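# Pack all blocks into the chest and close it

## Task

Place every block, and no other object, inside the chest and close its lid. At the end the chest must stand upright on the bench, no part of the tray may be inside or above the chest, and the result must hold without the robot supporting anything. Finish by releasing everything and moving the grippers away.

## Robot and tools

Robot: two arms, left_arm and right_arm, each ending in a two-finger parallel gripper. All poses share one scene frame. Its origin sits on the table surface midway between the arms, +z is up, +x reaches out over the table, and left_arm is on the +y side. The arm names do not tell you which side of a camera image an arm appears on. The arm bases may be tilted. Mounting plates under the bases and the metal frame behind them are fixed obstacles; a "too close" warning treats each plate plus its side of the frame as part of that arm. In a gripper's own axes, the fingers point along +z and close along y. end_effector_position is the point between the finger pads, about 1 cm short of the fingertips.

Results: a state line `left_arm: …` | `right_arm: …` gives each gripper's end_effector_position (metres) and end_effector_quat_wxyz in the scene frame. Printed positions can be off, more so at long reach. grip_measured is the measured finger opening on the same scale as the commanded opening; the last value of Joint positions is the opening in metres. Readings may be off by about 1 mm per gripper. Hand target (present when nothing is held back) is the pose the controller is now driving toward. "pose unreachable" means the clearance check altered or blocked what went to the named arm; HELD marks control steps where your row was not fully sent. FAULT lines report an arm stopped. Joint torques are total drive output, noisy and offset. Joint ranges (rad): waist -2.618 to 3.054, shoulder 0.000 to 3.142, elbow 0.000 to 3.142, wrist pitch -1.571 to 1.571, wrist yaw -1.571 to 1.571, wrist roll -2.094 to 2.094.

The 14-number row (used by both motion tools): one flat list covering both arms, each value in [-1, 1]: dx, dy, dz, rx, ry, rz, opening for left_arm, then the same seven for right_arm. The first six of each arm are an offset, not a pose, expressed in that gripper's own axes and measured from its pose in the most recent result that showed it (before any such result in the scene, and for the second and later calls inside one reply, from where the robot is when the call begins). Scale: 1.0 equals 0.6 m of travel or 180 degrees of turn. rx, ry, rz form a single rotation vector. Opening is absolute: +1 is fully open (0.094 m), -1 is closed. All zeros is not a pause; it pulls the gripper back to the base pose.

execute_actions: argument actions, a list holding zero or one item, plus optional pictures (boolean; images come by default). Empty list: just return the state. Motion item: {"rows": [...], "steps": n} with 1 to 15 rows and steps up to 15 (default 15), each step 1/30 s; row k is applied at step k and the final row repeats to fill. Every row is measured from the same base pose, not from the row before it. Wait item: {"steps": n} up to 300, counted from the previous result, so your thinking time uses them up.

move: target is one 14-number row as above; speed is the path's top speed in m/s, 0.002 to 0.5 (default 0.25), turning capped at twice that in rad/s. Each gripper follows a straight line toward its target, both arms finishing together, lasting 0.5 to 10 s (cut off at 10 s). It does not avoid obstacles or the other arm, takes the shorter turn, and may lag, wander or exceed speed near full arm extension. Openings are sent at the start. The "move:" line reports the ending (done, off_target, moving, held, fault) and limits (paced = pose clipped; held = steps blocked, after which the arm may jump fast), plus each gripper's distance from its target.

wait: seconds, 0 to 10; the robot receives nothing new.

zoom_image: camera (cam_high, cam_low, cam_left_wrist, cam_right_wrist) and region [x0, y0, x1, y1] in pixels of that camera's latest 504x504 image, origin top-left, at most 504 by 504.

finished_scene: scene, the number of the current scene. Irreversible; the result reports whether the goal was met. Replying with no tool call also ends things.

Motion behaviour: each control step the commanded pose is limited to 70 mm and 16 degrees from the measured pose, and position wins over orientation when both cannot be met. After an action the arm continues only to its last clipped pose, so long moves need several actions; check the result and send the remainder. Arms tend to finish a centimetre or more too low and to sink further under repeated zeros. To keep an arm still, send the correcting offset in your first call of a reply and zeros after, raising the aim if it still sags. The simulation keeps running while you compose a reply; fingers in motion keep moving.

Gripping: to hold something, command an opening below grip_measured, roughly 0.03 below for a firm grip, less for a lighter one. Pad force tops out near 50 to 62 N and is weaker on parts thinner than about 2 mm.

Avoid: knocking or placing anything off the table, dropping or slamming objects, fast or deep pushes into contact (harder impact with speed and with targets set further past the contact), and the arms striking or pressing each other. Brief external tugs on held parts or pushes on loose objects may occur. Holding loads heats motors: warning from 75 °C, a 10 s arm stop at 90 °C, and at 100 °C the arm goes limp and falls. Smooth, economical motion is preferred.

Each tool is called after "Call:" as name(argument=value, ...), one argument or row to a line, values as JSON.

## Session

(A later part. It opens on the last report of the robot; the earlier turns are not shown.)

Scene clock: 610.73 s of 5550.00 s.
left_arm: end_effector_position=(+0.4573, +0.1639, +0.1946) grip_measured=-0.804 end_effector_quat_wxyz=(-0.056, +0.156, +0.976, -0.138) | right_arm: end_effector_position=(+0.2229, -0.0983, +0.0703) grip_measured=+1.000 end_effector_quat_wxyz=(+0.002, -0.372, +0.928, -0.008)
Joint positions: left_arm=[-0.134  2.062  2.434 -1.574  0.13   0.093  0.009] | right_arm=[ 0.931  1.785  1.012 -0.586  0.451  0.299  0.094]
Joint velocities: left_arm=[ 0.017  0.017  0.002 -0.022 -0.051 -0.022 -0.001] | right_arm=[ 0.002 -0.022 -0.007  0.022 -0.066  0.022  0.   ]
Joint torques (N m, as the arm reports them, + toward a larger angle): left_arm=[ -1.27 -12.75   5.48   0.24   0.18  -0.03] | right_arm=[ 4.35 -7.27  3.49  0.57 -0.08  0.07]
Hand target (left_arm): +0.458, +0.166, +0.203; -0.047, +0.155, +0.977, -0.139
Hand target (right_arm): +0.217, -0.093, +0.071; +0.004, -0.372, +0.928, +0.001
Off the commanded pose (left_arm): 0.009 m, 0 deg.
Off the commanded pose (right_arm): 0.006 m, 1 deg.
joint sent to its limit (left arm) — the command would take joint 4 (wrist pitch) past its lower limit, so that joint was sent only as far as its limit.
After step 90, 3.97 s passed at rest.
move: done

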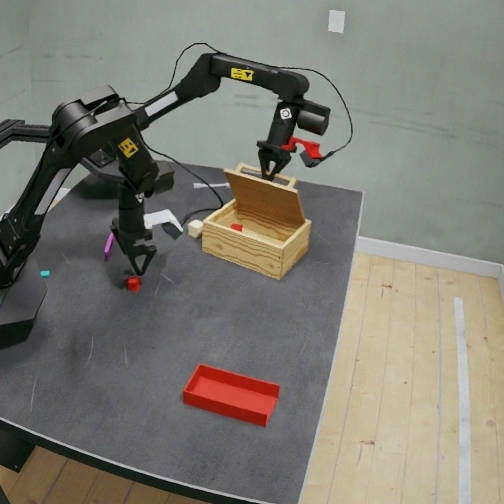

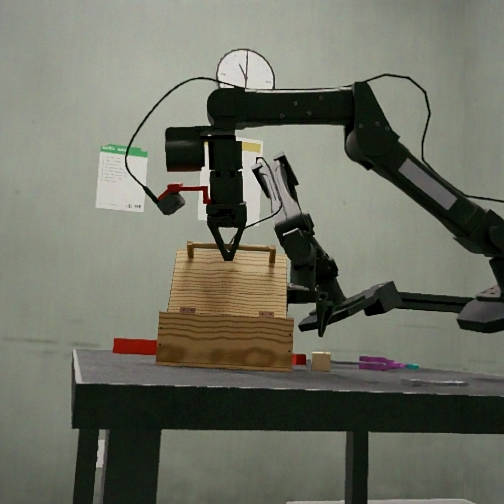

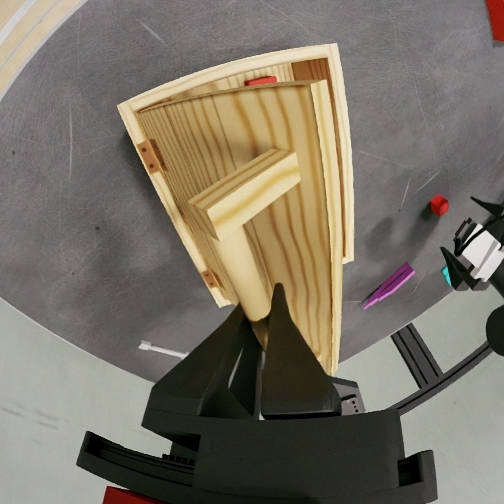

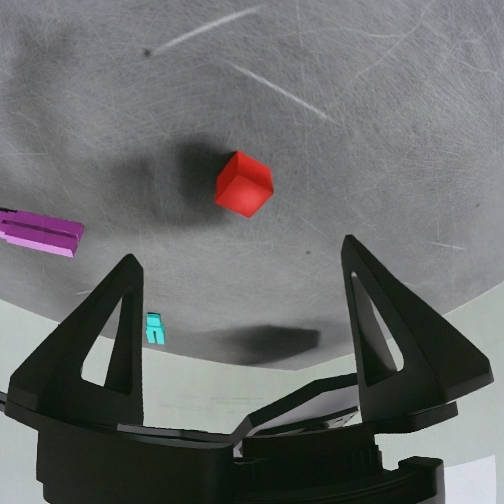

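Call:
move(
  target=[0,0,-0.015,0,0,0,-0.81, -0.03,0,0.085,0,0,0.16,0.3],
  speed=0.1,
)

Scene clock: 617.27 s of 5550.00 s.
left_arm: end_effector_position=(+0.4573, +0.1639, +0.1946) grip_measured=-0.804 end_effector_quat_wxyz=(-0.056, +0.156, +0.976, -0.138) | right_arm: end_effector_position=(+0.2277, -0.0967, +0.0182) grip_measured=+0.303 end_effector_quat_wxyz=(-0.005, -0.143, +0.990, -0.019)
Joint positions: left_arm=[-0.134  2.062  2.434 -1.574  0.13   0.093  0.009] | right_arm=[ 0.854  1.946  1.025 -0.435  0.436  0.703  0.061]
Joint velocities: left_arm=[-0.022 -0.012 -0.027  0.037  0.007 -0.037 -0.   ] | right_arm=[-0.002  0.007 -0.017 -0.081  0.037 -0.007  0.001]
Joint torques (N m, as the arm reports them, + toward a larger angle): left_arm=[ -1.23 -12.88   5.66   0.23   0.17   0.01] | right_arm=[ 3.02 -7.53  5.67  0.52 -0.03  0.12]
Hand target (left_arm): +0.458, +0.166, +0.203; -0.047, +0.155, +0.977, -0.139
Hand target (right_arm): +0.235, -0.087, +0.019; +0.003, -0.129, +0.992, -0.008
Off the commanded pose (left_arm): 0.009 m, 0 deg.
Off the commanded pose (right_arm): 0.013 m, 2 deg.
joint sent to its limit (left arm) — the command would take joint 4 (wrist pitch) past its lower limit, so that joint was sent only as far as its limit.
After step 90, 0.63 s passed at rest.
move: off_target (right_arm)

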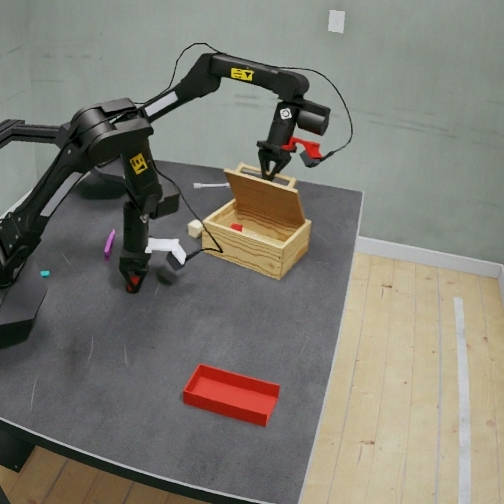

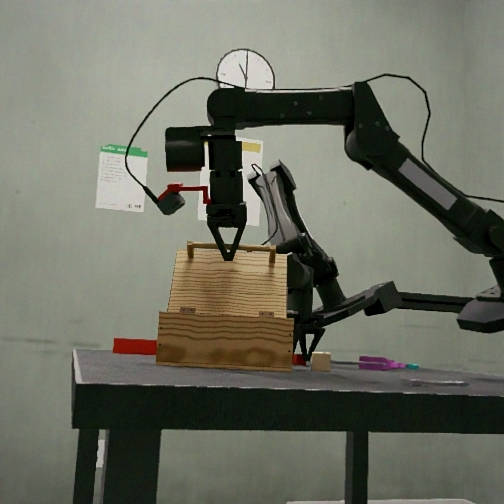

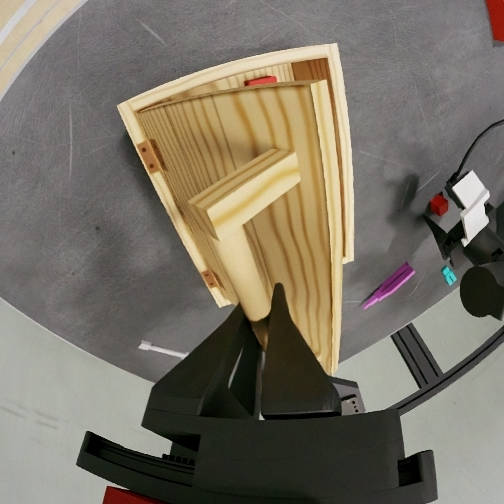

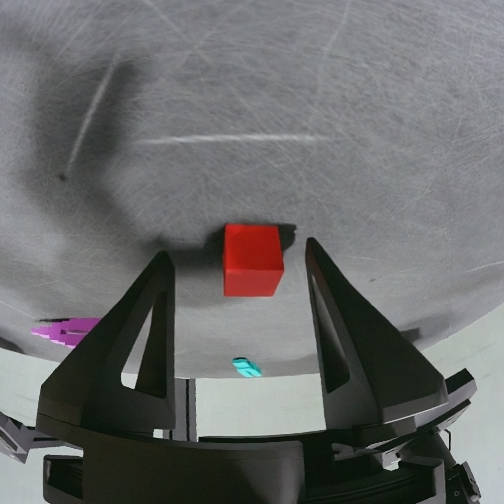

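Call:
move(
  target=[0,0,-0.015,0,0,0,-0.81, -0.035,0,0,0,0,0,0.3],
  speed=0.08,
)

Call:
move(
  target=[0,0,0,0,0,0,-0.81, 0,0,0,0,0,0,-0.62],
)

Call:
move(
  target=[0,0,0,0,0,0,-0.81, 0,0,-0.25,0,0,0,-0.62],
  speed=0.15,
)

Scene clock: 622.73 s of 5550.00 s.
left_arm: end_effector_position=(+0.4573, +0.1639, +0.1946) grip_measured=-0.804 end_effector_quat_wxyz=(-0.056, +0.156, +0.976, -0.138) | right_arm: end_effector_position=(+0.2450, -0.0946, +0.0170) grip_measured=+0.303 end_effector_quat_wxyz=(-0.003, -0.138, +0.990, -0.020)
Joint positions: left_arm=[-0.134  2.062  2.434 -1.574  0.13   0.093  0.009] | right_arm=[ 0.819  1.958  1.076 -0.457  0.433  0.677  0.061]
Joint velocities: left_arm=[ 0.012 -0.017  0.007 -0.037 -0.051  0.051 -0.001] | right_arm=[ 0.012  0.012  0.007 -0.007  0.007 -0.037  0.   ]
Joint torques (N m, as the arm reports them, + toward a larger angle): left_arm=[ -1.34 -12.73   5.55   0.25   0.17  -0.01] | right_arm=[ 3.13 -7.63  5.69  0.23 -0.05 -0.09]
Hand target (left_arm): +0.458, +0.166, +0.203; -0.047, +0.155, +0.977, -0.139
Hand target (right_arm): +0.248, -0.091, +0.017; -0.005, -0.143, +0.990, -0.019
Off the commanded pose (left_arm): 0.009 m, 0 deg.
Off the commanded pose (right_arm): 0.005 m, 1 deg.
joint sent to its limit (left arm) — the command would take joint 4 (wrist pitch) past its lower limit, so that joint was sent only as far as its limit.
After step 90, 1.73 s passed at rest.
move: done

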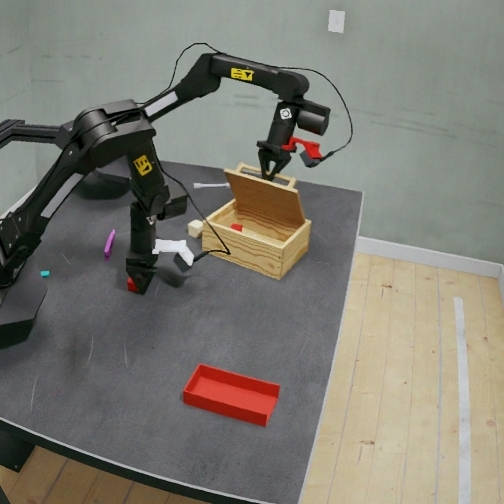

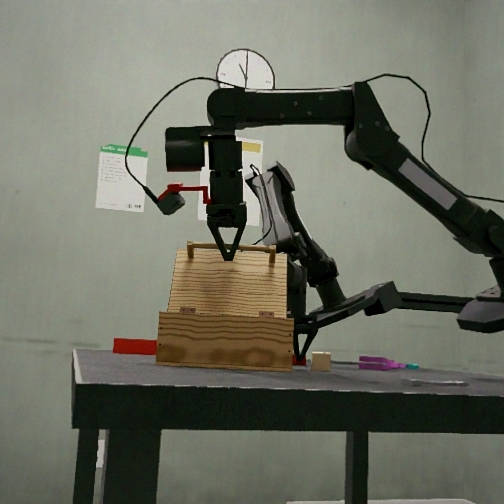

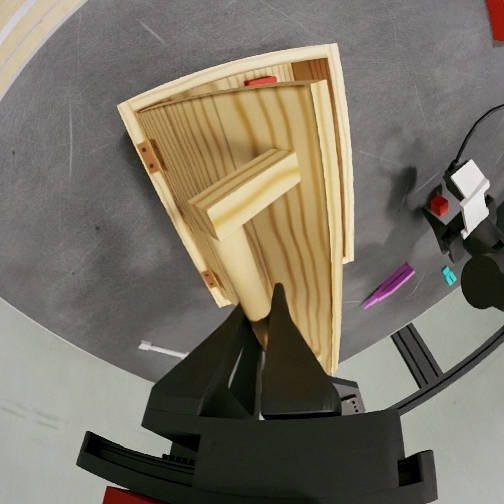

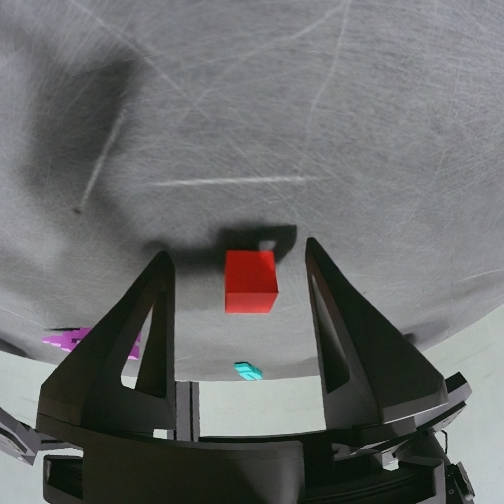

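Scene clock: 623.23 s of 5550.00 s.
left_arm: end_effector_position=(+0.4573, +0.1639, +0.1946) grip_measured=-0.804 end_effector_quat_wxyz=(-0.056, +0.156, +0.976, -0.138) | right_arm: end_effector_position=(+0.2449, -0.0947, +0.0170) grip_measured=-0.618 end_effector_quat_wxyz=(-0.003, -0.138, +0.990, -0.020)
Joint positions: left_arm=[-0.134  2.062  2.434 -1.574  0.13   0.093  0.009] | right_arm=[ 0.819  1.958  1.076 -0.457  0.433  0.676  0.018]
Joint velocities: left_arm=[-0.012 -0.002 -0.002 -0.007  0.022  0.007 -0.001] | right_arm=[ 0.002  0.002  0.007 -0.037  0.022 -0.037 -0.   ]
Joint torques (N m, as the arm reports them, + toward a larger angle): left_arm=[ -1.38 -11.62   5.81   0.23   0.16  -0.02] | right_arm=[ 3.26 -8.41  3.66  0.36  0.03  0.01]
Hand target (left_arm): +0.457, +0.164, +0.195; -0.056, +0.156, +0.976, -0.138
Hand target (right_arm): +0.245, -0.095, +0.017; -0.003, -0.138, +0.990, -0.020
Off the commanded pose (left_arm): 0.000 m, 0 deg.
Off the commanded pose (right_arm): 0.000 m, 0 deg.
move: done

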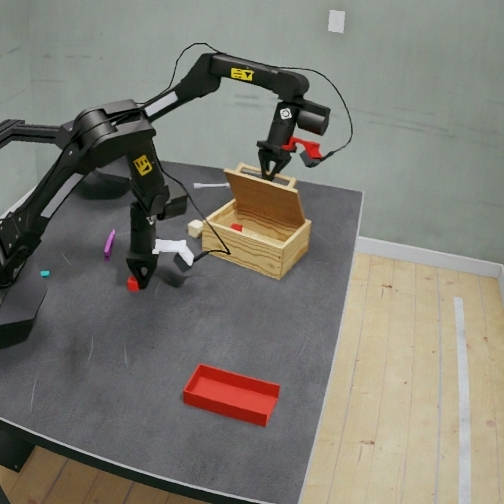

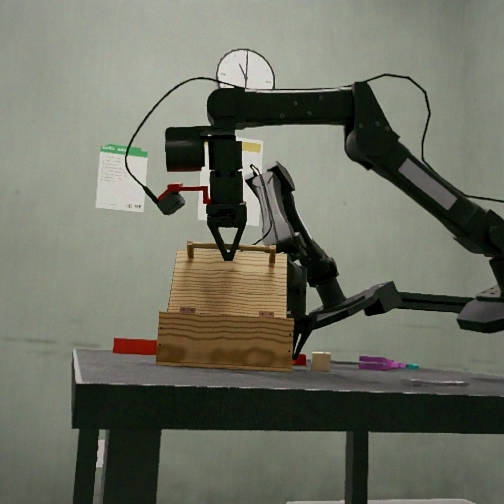

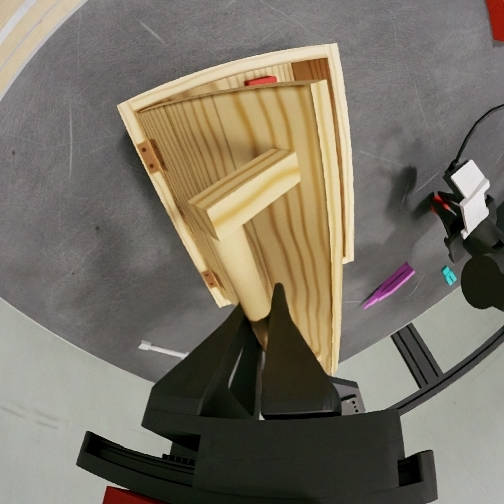

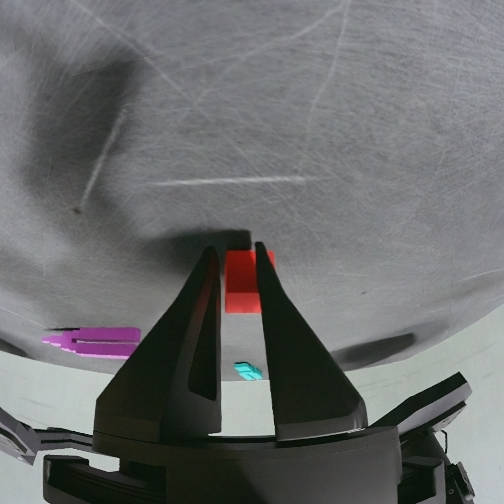

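Scene clock: 624.90 s of 5550.00 s.
left_arm: end_effector_position=(+0.4573, +0.1639, +0.1946) grip_measured=-0.804 end_effector_quat_wxyz=(-0.056, +0.156, +0.976, -0.138) | right_arm: end_effector_position=(+0.2422, -0.0946, +0.1543) grip_measured=-0.618 end_effector_quat_wxyz=(-0.018, -0.142, +0.989, -0.030)
Joint positions: left_arm=[-0.134  2.062  2.434 -1.574  0.13   0.093  0.009] | right_arm=[ 0.997  1.715  1.298 -1.042  0.453  0.877  0.018]
Joint velocities: left_arm=[-0.002  0.012  0.002 -0.007  0.037  0.066 -0.001] | right_arm=[-0.002 -0.012 -0.002 -0.037 -0.007  0.022  0.   ]
Joint torques (N m, as the arm reports them, + toward a larger angle): left_arm=[ -1.37 -11.38   5.78   0.26   0.15  -0.06] | right_arm=[ 4.49 -8.88  7.27  0.11  0.22  0.11]
Hand target (left_arm): +0.457, +0.164, +0.195; -0.056, +0.156, +0.976, -0.138
Hand target (right_arm): +0.248, -0.089, +0.167; -0.002, -0.138, +0.990, -0.019
Off the commanded pose (left_arm): 0.000 m, 0 deg.
Off the commanded pose (right_arm): 0.014 m, 2 deg.
move: off_target (right_arm)

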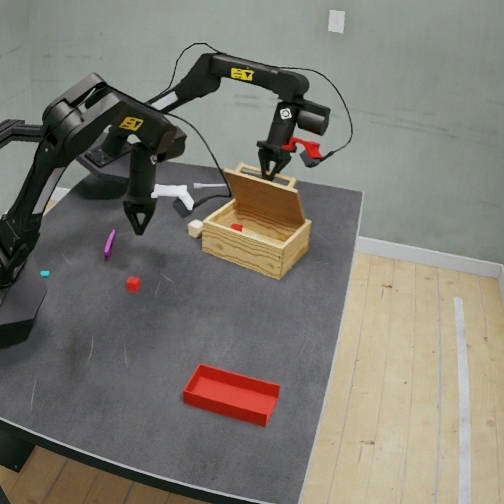

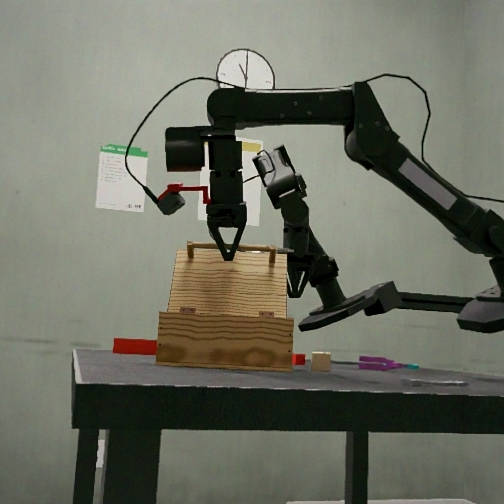

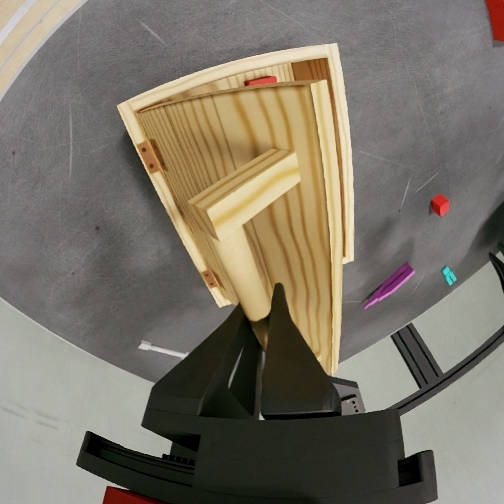

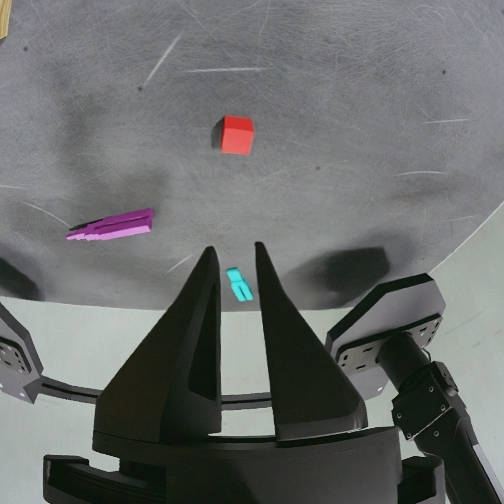

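Call:
move(
  target=[0,0,-0.015,0,0,0,-0.81, 0.035,0,0.232,0,0,0,0.3],
  speed=0.15,
)

Call:
move(
  target=[0,0,0,0,0,0,-0.81, 0,0,0,0,0,0,-0.62],
)

Scene clock: 631.63 s of 5550.00 s.
left_arm: end_effector_position=(+0.4573, +0.1639, +0.1946) grip_measured=-0.804 end_effector_quat_wxyz=(-0.056, +0.156, +0.976, -0.138) | right_arm: end_effector_position=(+0.2171, -0.1092, +0.0181) grip_measured=+0.297 end_effector_quat_wxyz=(-0.018, -0.138, +0.990, -0.034)
Joint positions: left_arm=[-0.134  2.062  2.434 -1.574  0.13   0.093  0.009] | right_arm=[ 0.859  1.936  0.996 -0.461  0.436  0.735  0.061]
Joint velocities: left_arm=[ 0.012 -0.002 -0.007  0.007  0.051 -0.051 -0.001] | right_arm=[-0.007  0.022 -0.002 -0.066 -0.007  0.007  0.   ]
Joint torques (N m, as the arm reports them, + toward a larger angle): left_arm=[ -1.22 -12.81   5.59   0.24   0.13  -0.01] | right_arm=[ 3.03 -7.85  2.56  0.46 -0.03 -0.09]
Hand target (left_arm): +0.458, +0.166, +0.203; -0.047, +0.155, +0.977, -0.139
Hand target (right_arm): +0.216, -0.110, +0.016; -0.019, -0.142, +0.989, -0.031
Off the commanded pose (left_arm): 0.009 m, 0 deg.
Off the commanded pose (right_arm): 0.002 m, 1 deg.
joint sent to its limit (left arm) — the command would take joint 4 (wrist pitch) past its lower limit, so that joint was sent only as far as its limit.
After step 90, 2.13 s passed at rest.
move: done

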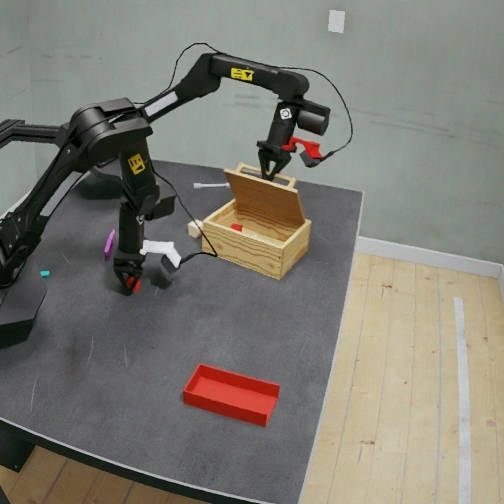

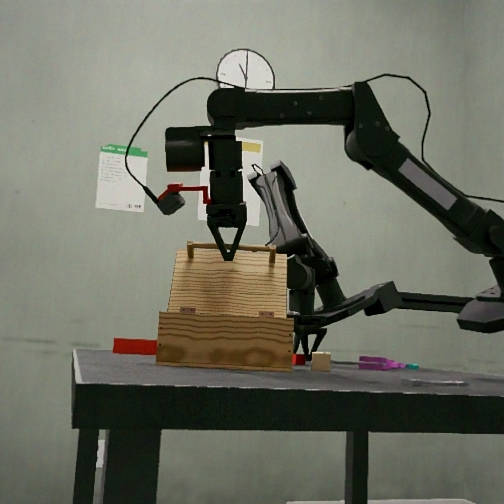

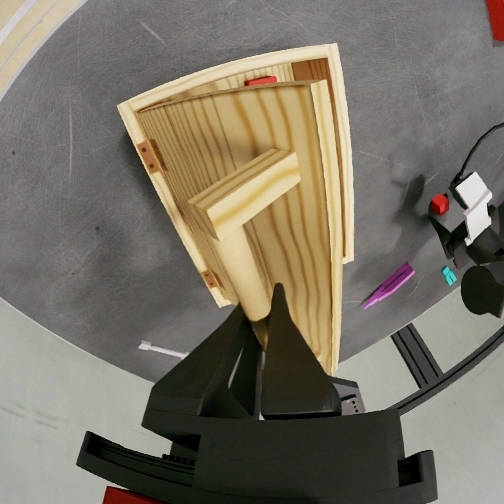

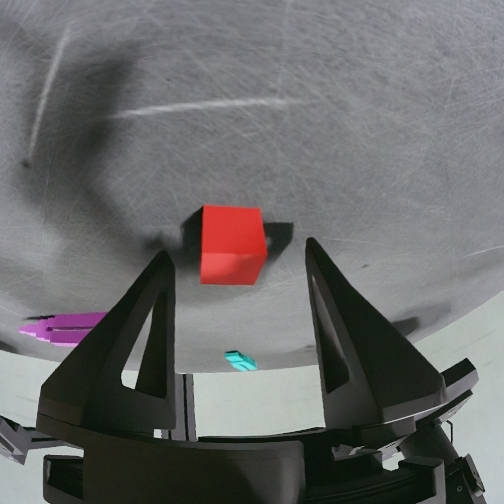

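Scene clock: 632.13 s of 5550.00 s.
left_arm: end_effector_position=(+0.4573, +0.1639, +0.1946) grip_measured=-0.804 end_effector_quat_wxyz=(-0.056, +0.156, +0.976, -0.138) | right_arm: end_effector_position=(+0.2171, -0.1092, +0.0181) grip_measured=-0.512 end_effector_quat_wxyz=(-0.018, -0.138, +0.990, -0.034)
Joint positions: left_arm=[-0.134  2.062  2.434 -1.574  0.13   0.093  0.009] | right_arm=[ 0.859  1.936  0.996 -0.461  0.436  0.735  0.023]
Joint velocities: left_arm=[ 0.002  0.017 -0.017 -0.022 -0.051 -0.051 -0.001] | right_arm=[-0.032 -0.002 -0.002  0.007  0.037  0.007 -0.001]
Joint torques (N m, as the arm reports them, + toward a larger angle): left_arm=[ -1.41 -11.42   5.77   0.23   0.14  -0.04] | right_arm=[ 3.17 -7.88  3.41  0.27  0.02  0.  ]
Hand target (left_arm): +0.457, +0.164, +0.195; -0.056, +0.156, +0.976, -0.138
Hand target (right_arm): +0.217, -0.109, +0.018; -0.018, -0.138, +0.990, -0.034
Off the commanded pose (left_arm): 0.000 m, 0 deg.
Off the commanded pose (right_arm): 0.000 m, 0 deg.
move: done

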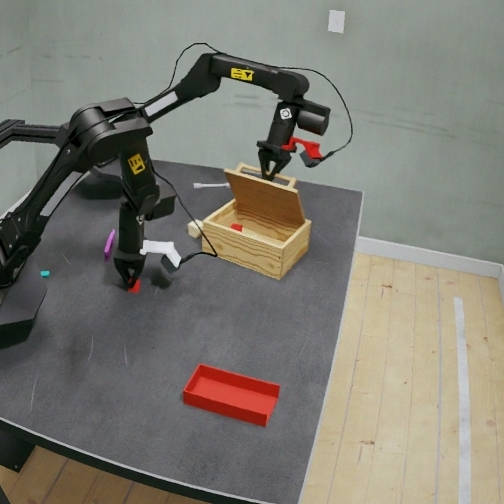

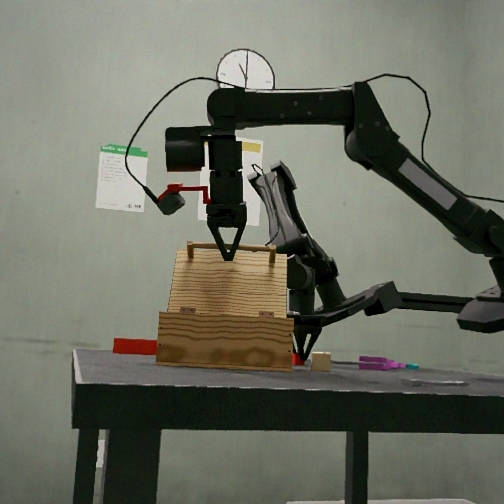

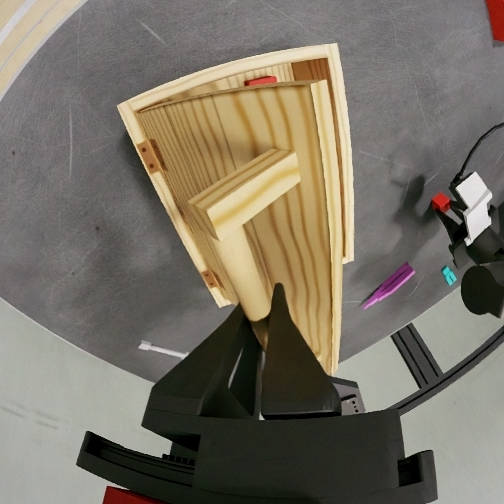

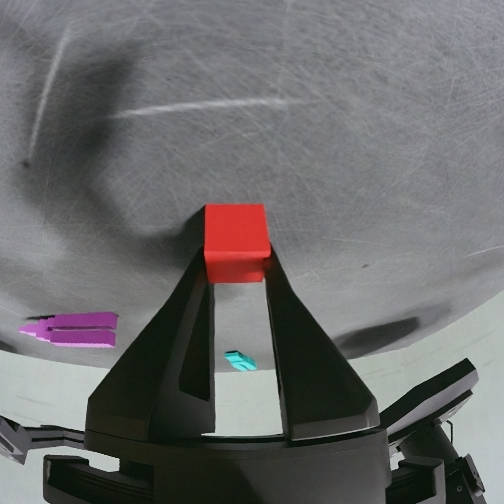

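Call:
move(
  target=[0,0,-0.015,0,0,0,-0.81, -0.1,0.05,-0.24,0,0,-0.16,-0.62],
  speed=0.15,
)

Scene clock: 642.13 s of 5550.00 s.
left_arm: end_effector_position=(+0.4573, +0.1639, +0.1946) grip_measured=-0.804 end_effector_quat_wxyz=(-0.056, +0.156, +0.976, -0.138) | right_arm: end_effector_position=(+0.2718, -0.0617, +0.1485) grip_measured=-0.511 end_effector_quat_wxyz=(-0.036, -0.369, +0.928, -0.031)
Joint positions: left_arm=[-0.134  2.062  2.434 -1.574  0.13   0.093  0.009] | right_arm=[ 0.955  1.886  1.548 -1.128  0.44   0.371  0.023]
Joint velocities: left_arm=[-0.017  0.002 -0.012 -0.007  0.007  0.007  0.   ] | right_arm=[-0.027 -0.027 -0.007  0.037 -0.022  0.007  0.   ]
Joint torques (N m, as the arm reports them, + toward a larger angle): left_arm=[ -1.29 -12.69   5.59   0.27   0.13  -0.01] | right_arm=[ 5.24 -8.73  7.48  0.14  0.17 -0.09]
Hand target (left_arm): +0.458, +0.166, +0.203; -0.047, +0.155, +0.977, -0.139
Hand target (right_arm): +0.273, -0.054, +0.157; -0.025, -0.380, +0.924, -0.027
Off the commanded pose (left_arm): 0.009 m, 0 deg.
Off the commanded pose (right_arm): 0.012 m, 2 deg.
joint sent to its limit (left arm) — the command would take joint 4 (wrist pitch) past its lower limit, so that joint was sent only as far as its limit.
After step 90, 4.67 s passed at rest.
move: off_target (right_arm)

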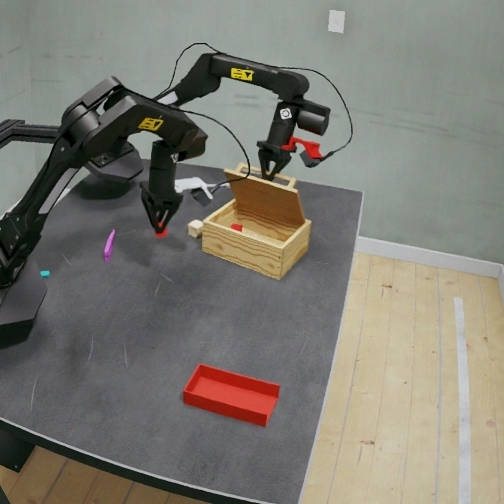

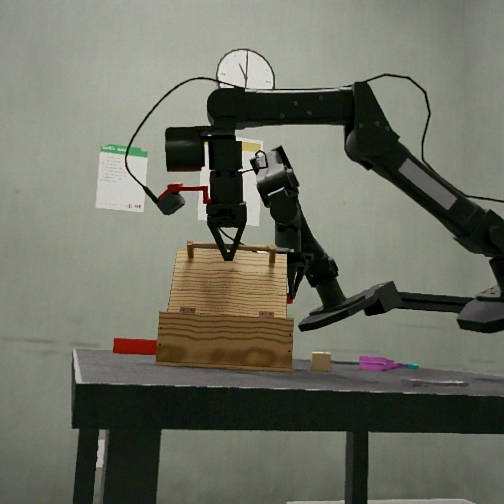

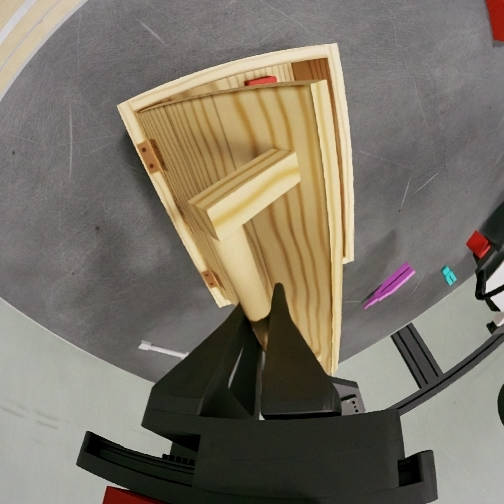

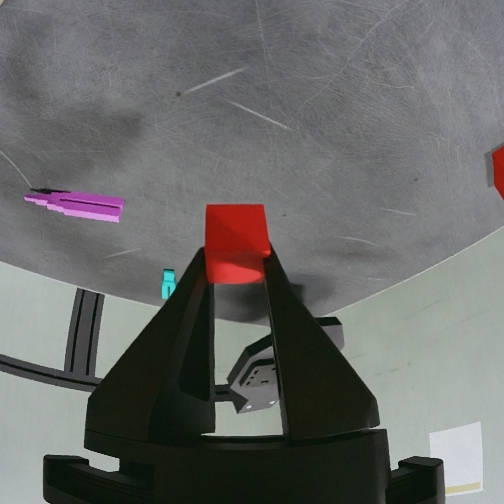

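Call:
move(
  target=[0,0,-0.015,0,0,0,-0.81, -0.37,-0.035,-0.01,0,-0.2,0,-0.62],
  speed=0.15,
)

Scene clock: 649.20 s of 5550.00 s.
left_arm: end_effector_position=(+0.4573, +0.1639, +0.1946) grip_measured=-0.804 end_effector_quat_wxyz=(-0.056, +0.156, +0.976, -0.138) | right_arm: end_effector_position=(+0.4364, +0.0633, +0.1204) grip_measured=-0.511 end_effector_quat_wxyz=(+0.230, -0.362, +0.901, +0.069)
Joint positions: left_arm=[-0.134  2.062  2.434 -1.574  0.13   0.093  0.009] | right_arm=[ 0.805  2.128  1.81  -0.446  0.472 -0.071  0.023]
Joint velocities: left_arm=[-0.002 -0.007 -0.002 -0.037 -0.007  0.081  0.   ] | right_arm=[-0.002 -0.002 -0.012  0.007  0.037 -0.007 -0.   ]
Joint torques (N m, as the arm reports them, + toward a larger angle): left_arm=[ -1.1  -12.72   5.62   0.26   0.21   0.01] | right_arm=[  4.49 -11.83   8.64   1.55  -0.11  -0.12]
Hand target (left_arm): +0.458, +0.166, +0.203; -0.047, +0.155, +0.977, -0.139
Hand target (right_arm): +0.446, +0.073, +0.133; +0.250, -0.356, +0.897, +0.082
Off the commanded pose (left_arm): 0.009 m, 0 deg.
Off the commanded pose (right_arm): 0.022 m, 3 deg.
joint sent to its limit (left arm) — the command would take joint 4 (wrist pitch) past its lower limit, so that joint was sent only as far as its limit.
After step 90, 1.33 s passed at rest.
move: off_target (right_arm)

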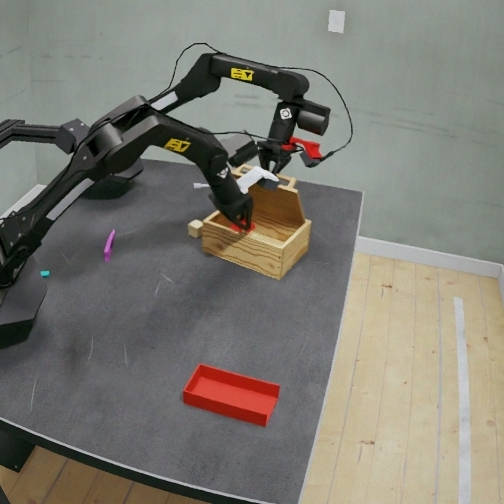

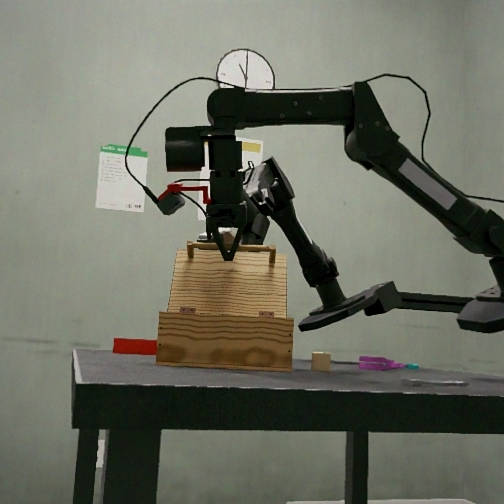

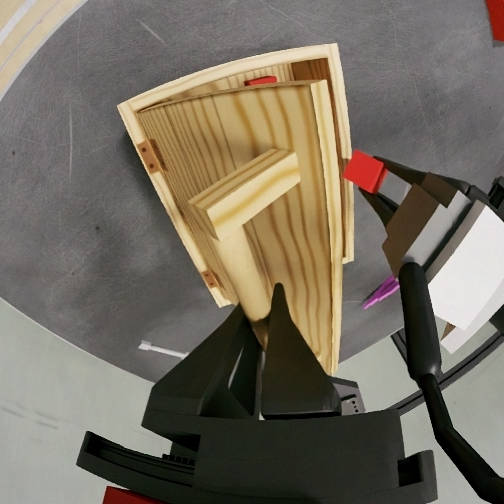

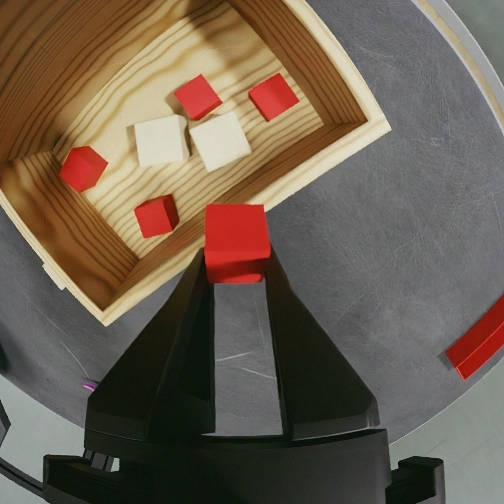

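At the wall; go forward-up along −x and +y, then release.

Call:
move(
  target=[0,0,-0.015,0,0,0,-0.81, -0.08,0.04,0.0,0,0,0,-0.62],
  speed=0.08,
)

Scene clock: 653.07 s of 5550.00 s.
left_arm: end_effector_position=(+0.4577, +0.1651, +0.1944) grip_measured=-0.805 end_effector_quat_wxyz=(-0.056, +0.155, +0.977, -0.138) | right_arm: end_effector_position=(+0.4511, +0.0994, +0.1251) grip_measured=-0.511 end_effector_quat_wxyz=(+0.217, -0.366, +0.903, +0.059)
Joint positions: left_arm=[-0.131  2.062  2.434 -1.574  0.131  0.093  0.009] | right_arm=[ 0.83   2.34   2.224 -0.692  0.498 -0.044  0.023]
Joint velocities: left_arm=[-0.012  0.002 -0.012  0.022  0.007 -0.051 -0.   ] | right_arm=[-0.002 -0.027  0.002 -0.051 -0.007 -0.022 -0.001]
Joint torques (N m, as the arm reports them, + toward a larger angle): left_arm=[ -1.37 -12.72   5.38   0.25   0.22  -0.02] | right_arm=[  6.69 -13.24   8.88   1.22   0.14   0.09]
Hand target (left_arm): +0.458, +0.166, +0.203; -0.047, +0.155, +0.977, -0.139
Hand target (right_arm): +0.450, +0.110, +0.142; +0.231, -0.361, +0.901, +0.069
Off the commanded pose (left_arm): 0.009 m, 0 deg.
Off the commanded pose (right_arm): 0.020 m, 2 deg.
joint sent to its limit (left arm) — the command would take joint 4 (wrist pitch) past its lower limit, so that joint was sent only as far as its limit.
move: off_target (right_arm)

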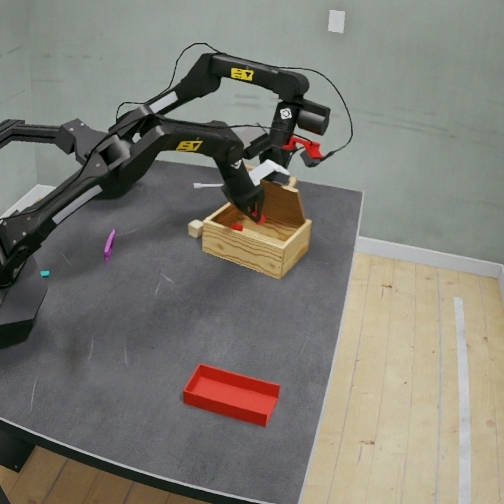

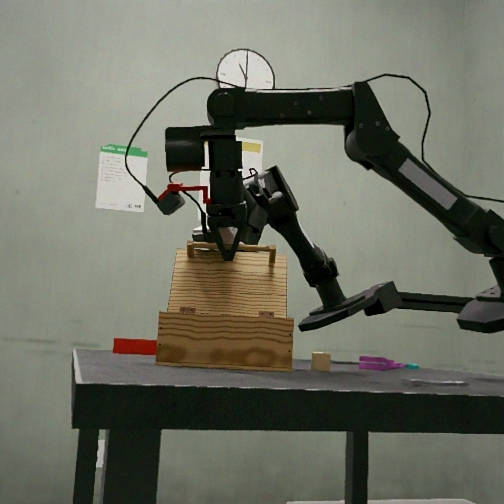

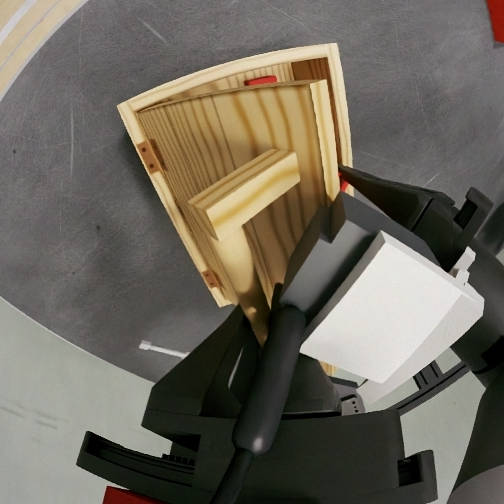

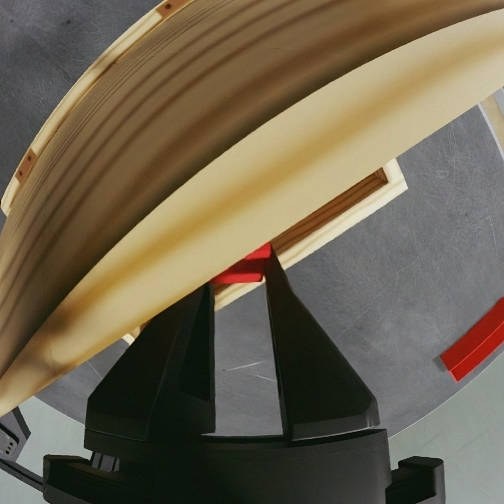

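Release and retreat.

Call:
move(
  target=[0,0,-0.015,0,0,0,-0.81, 0,0,0,0,0,0,-0.2],
)

Call:
move(
  target=[0,0,0,0,0,0,-0.81, 0.12,0,-0.1,0,0,0,-0.2],
  speed=0.12,
)

Scene clock: 657.53 s of 5550.00 s.
left_arm: end_effector_position=(+0.4577, +0.1651, +0.1944) grip_measured=-0.805 end_effector_quat_wxyz=(-0.056, +0.155, +0.977, -0.138) | right_arm: end_effector_position=(+0.4509, +0.0992, +0.1250) grip_measured=-0.203 end_effector_quat_wxyz=(+0.217, -0.366, +0.903, +0.059)
Joint positions: left_arm=[-0.131  2.062  2.434 -1.574  0.131  0.093  0.009] | right_arm=[ 0.83   2.34   2.224 -0.694  0.498 -0.044  0.037]
Joint velocities: left_arm=[ 0.007  0.007 -0.022 -0.081  0.022 -0.037 -0.001] | right_arm=[-0.002 -0.002  0.027  0.007  0.037  0.066 -0.   ]
Joint torques (N m, as the arm reports them, + toward a larger angle): left_arm=[ -1.26 -12.77   5.66   0.24   0.22  -0.05] | right_arm=[  4.86 -13.04   6.25   1.26   0.03   0.  ]
Hand target (left_arm): +0.459, +0.167, +0.203; -0.047, +0.154, +0.977, -0.139
Hand target (right_arm): +0.451, +0.099, +0.125; +0.217, -0.366, +0.903, +0.059
Off the commanded pose (left_arm): 0.009 m, 0 deg.
Off the commanded pose (right_arm): 0.000 m, 0 deg.
joint sent to its limit (left arm) — the command would take joint 4 (wrist pitch) past its lower limit, so that joint was sent only as far as its limit.
After step 90, 0.77 s passed at rest.
move: done

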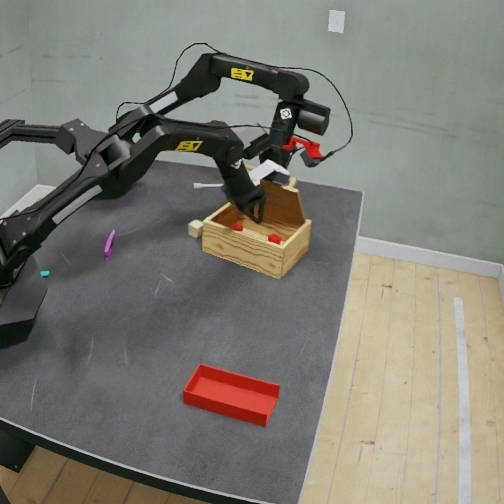

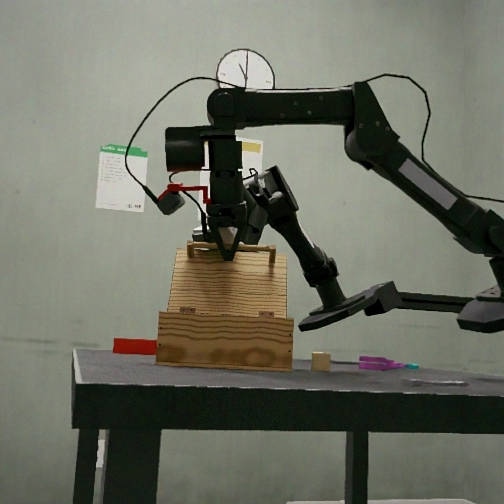

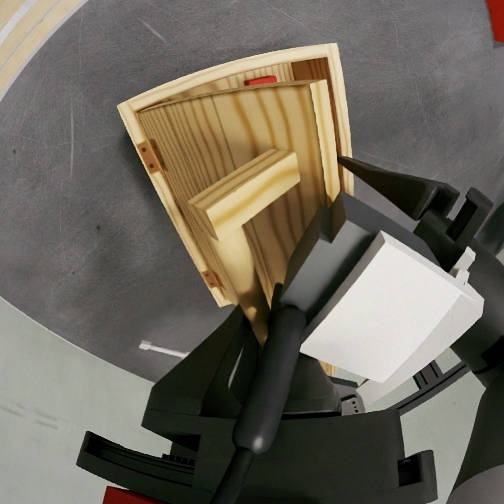

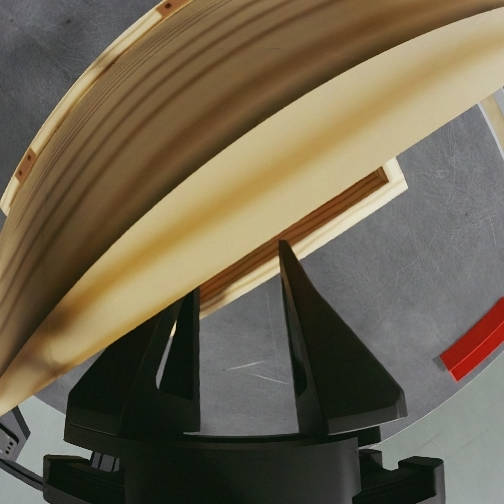

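Scene clock: 658.80 s of 5550.00 s.
left_arm: end_effector_position=(+0.4565, +0.1616, +0.1928) grip_measured=-0.805 end_effector_quat_wxyz=(-0.059, +0.157, +0.976, -0.143) | right_arm: end_effector_position=(+0.3847, +0.0317, +0.1333) grip_measured=-0.203 end_effector_quat_wxyz=(+0.198, -0.375, +0.904, +0.049)
Joint positions: left_arm=[-0.136  2.067  2.434 -1.574  0.139  0.094  0.009] | right_arm=[ 0.87   1.973  1.586 -0.489  0.527 -0.003  0.037]
Joint velocities: left_arm=[ 0.002  0.012  0.017  0.022 -0.022  0.022 -0.001] | right_arm=[ 0.007  0.022 -0.002 -0.007 -0.051 -0.022  0.   ]
Joint torques (N m, as the arm reports them, + toward a larger angle): left_arm=[ -1.03 -11.87   5.72   0.23   0.08  -0.04] | right_arm=[  5.52 -12.72   5.1    1.41   0.2    0.1 ]
Hand target (left_arm): +0.458, +0.165, +0.194; -0.056, +0.155, +0.977, -0.138
Hand target (right_arm): +0.385, +0.037, +0.149; +0.217, -0.366, +0.903, +0.059
Off the commanded pose (left_arm): 0.004 m, 1 deg.
Off the commanded pose (right_arm): 0.016 m, 3 deg.
move: off_target (right_arm)

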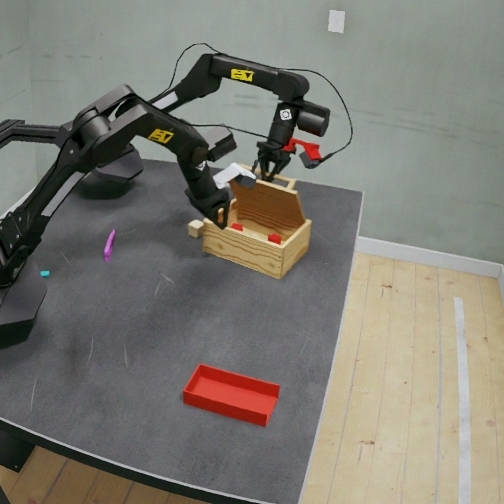

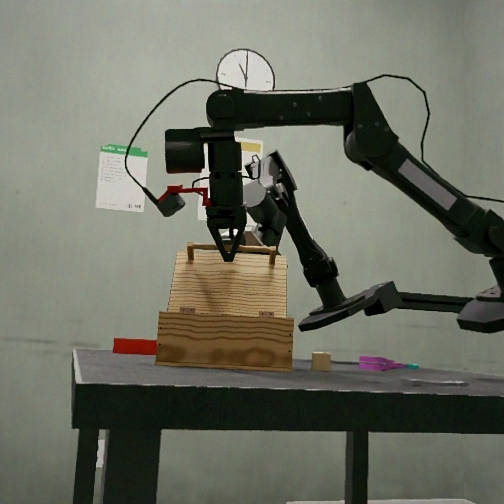

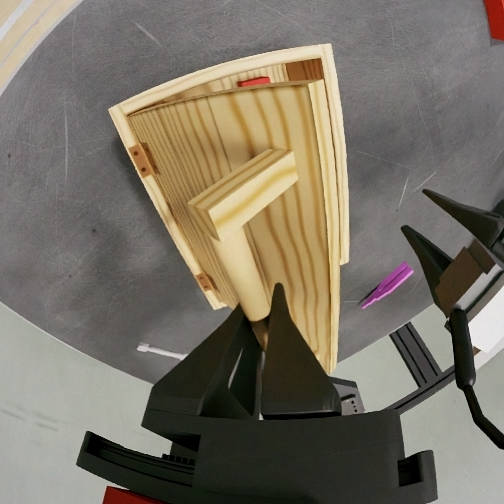

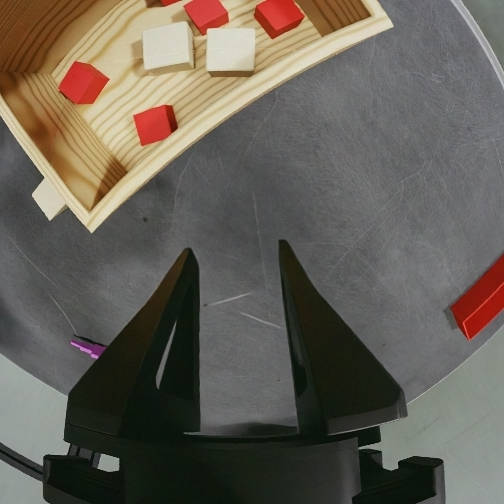

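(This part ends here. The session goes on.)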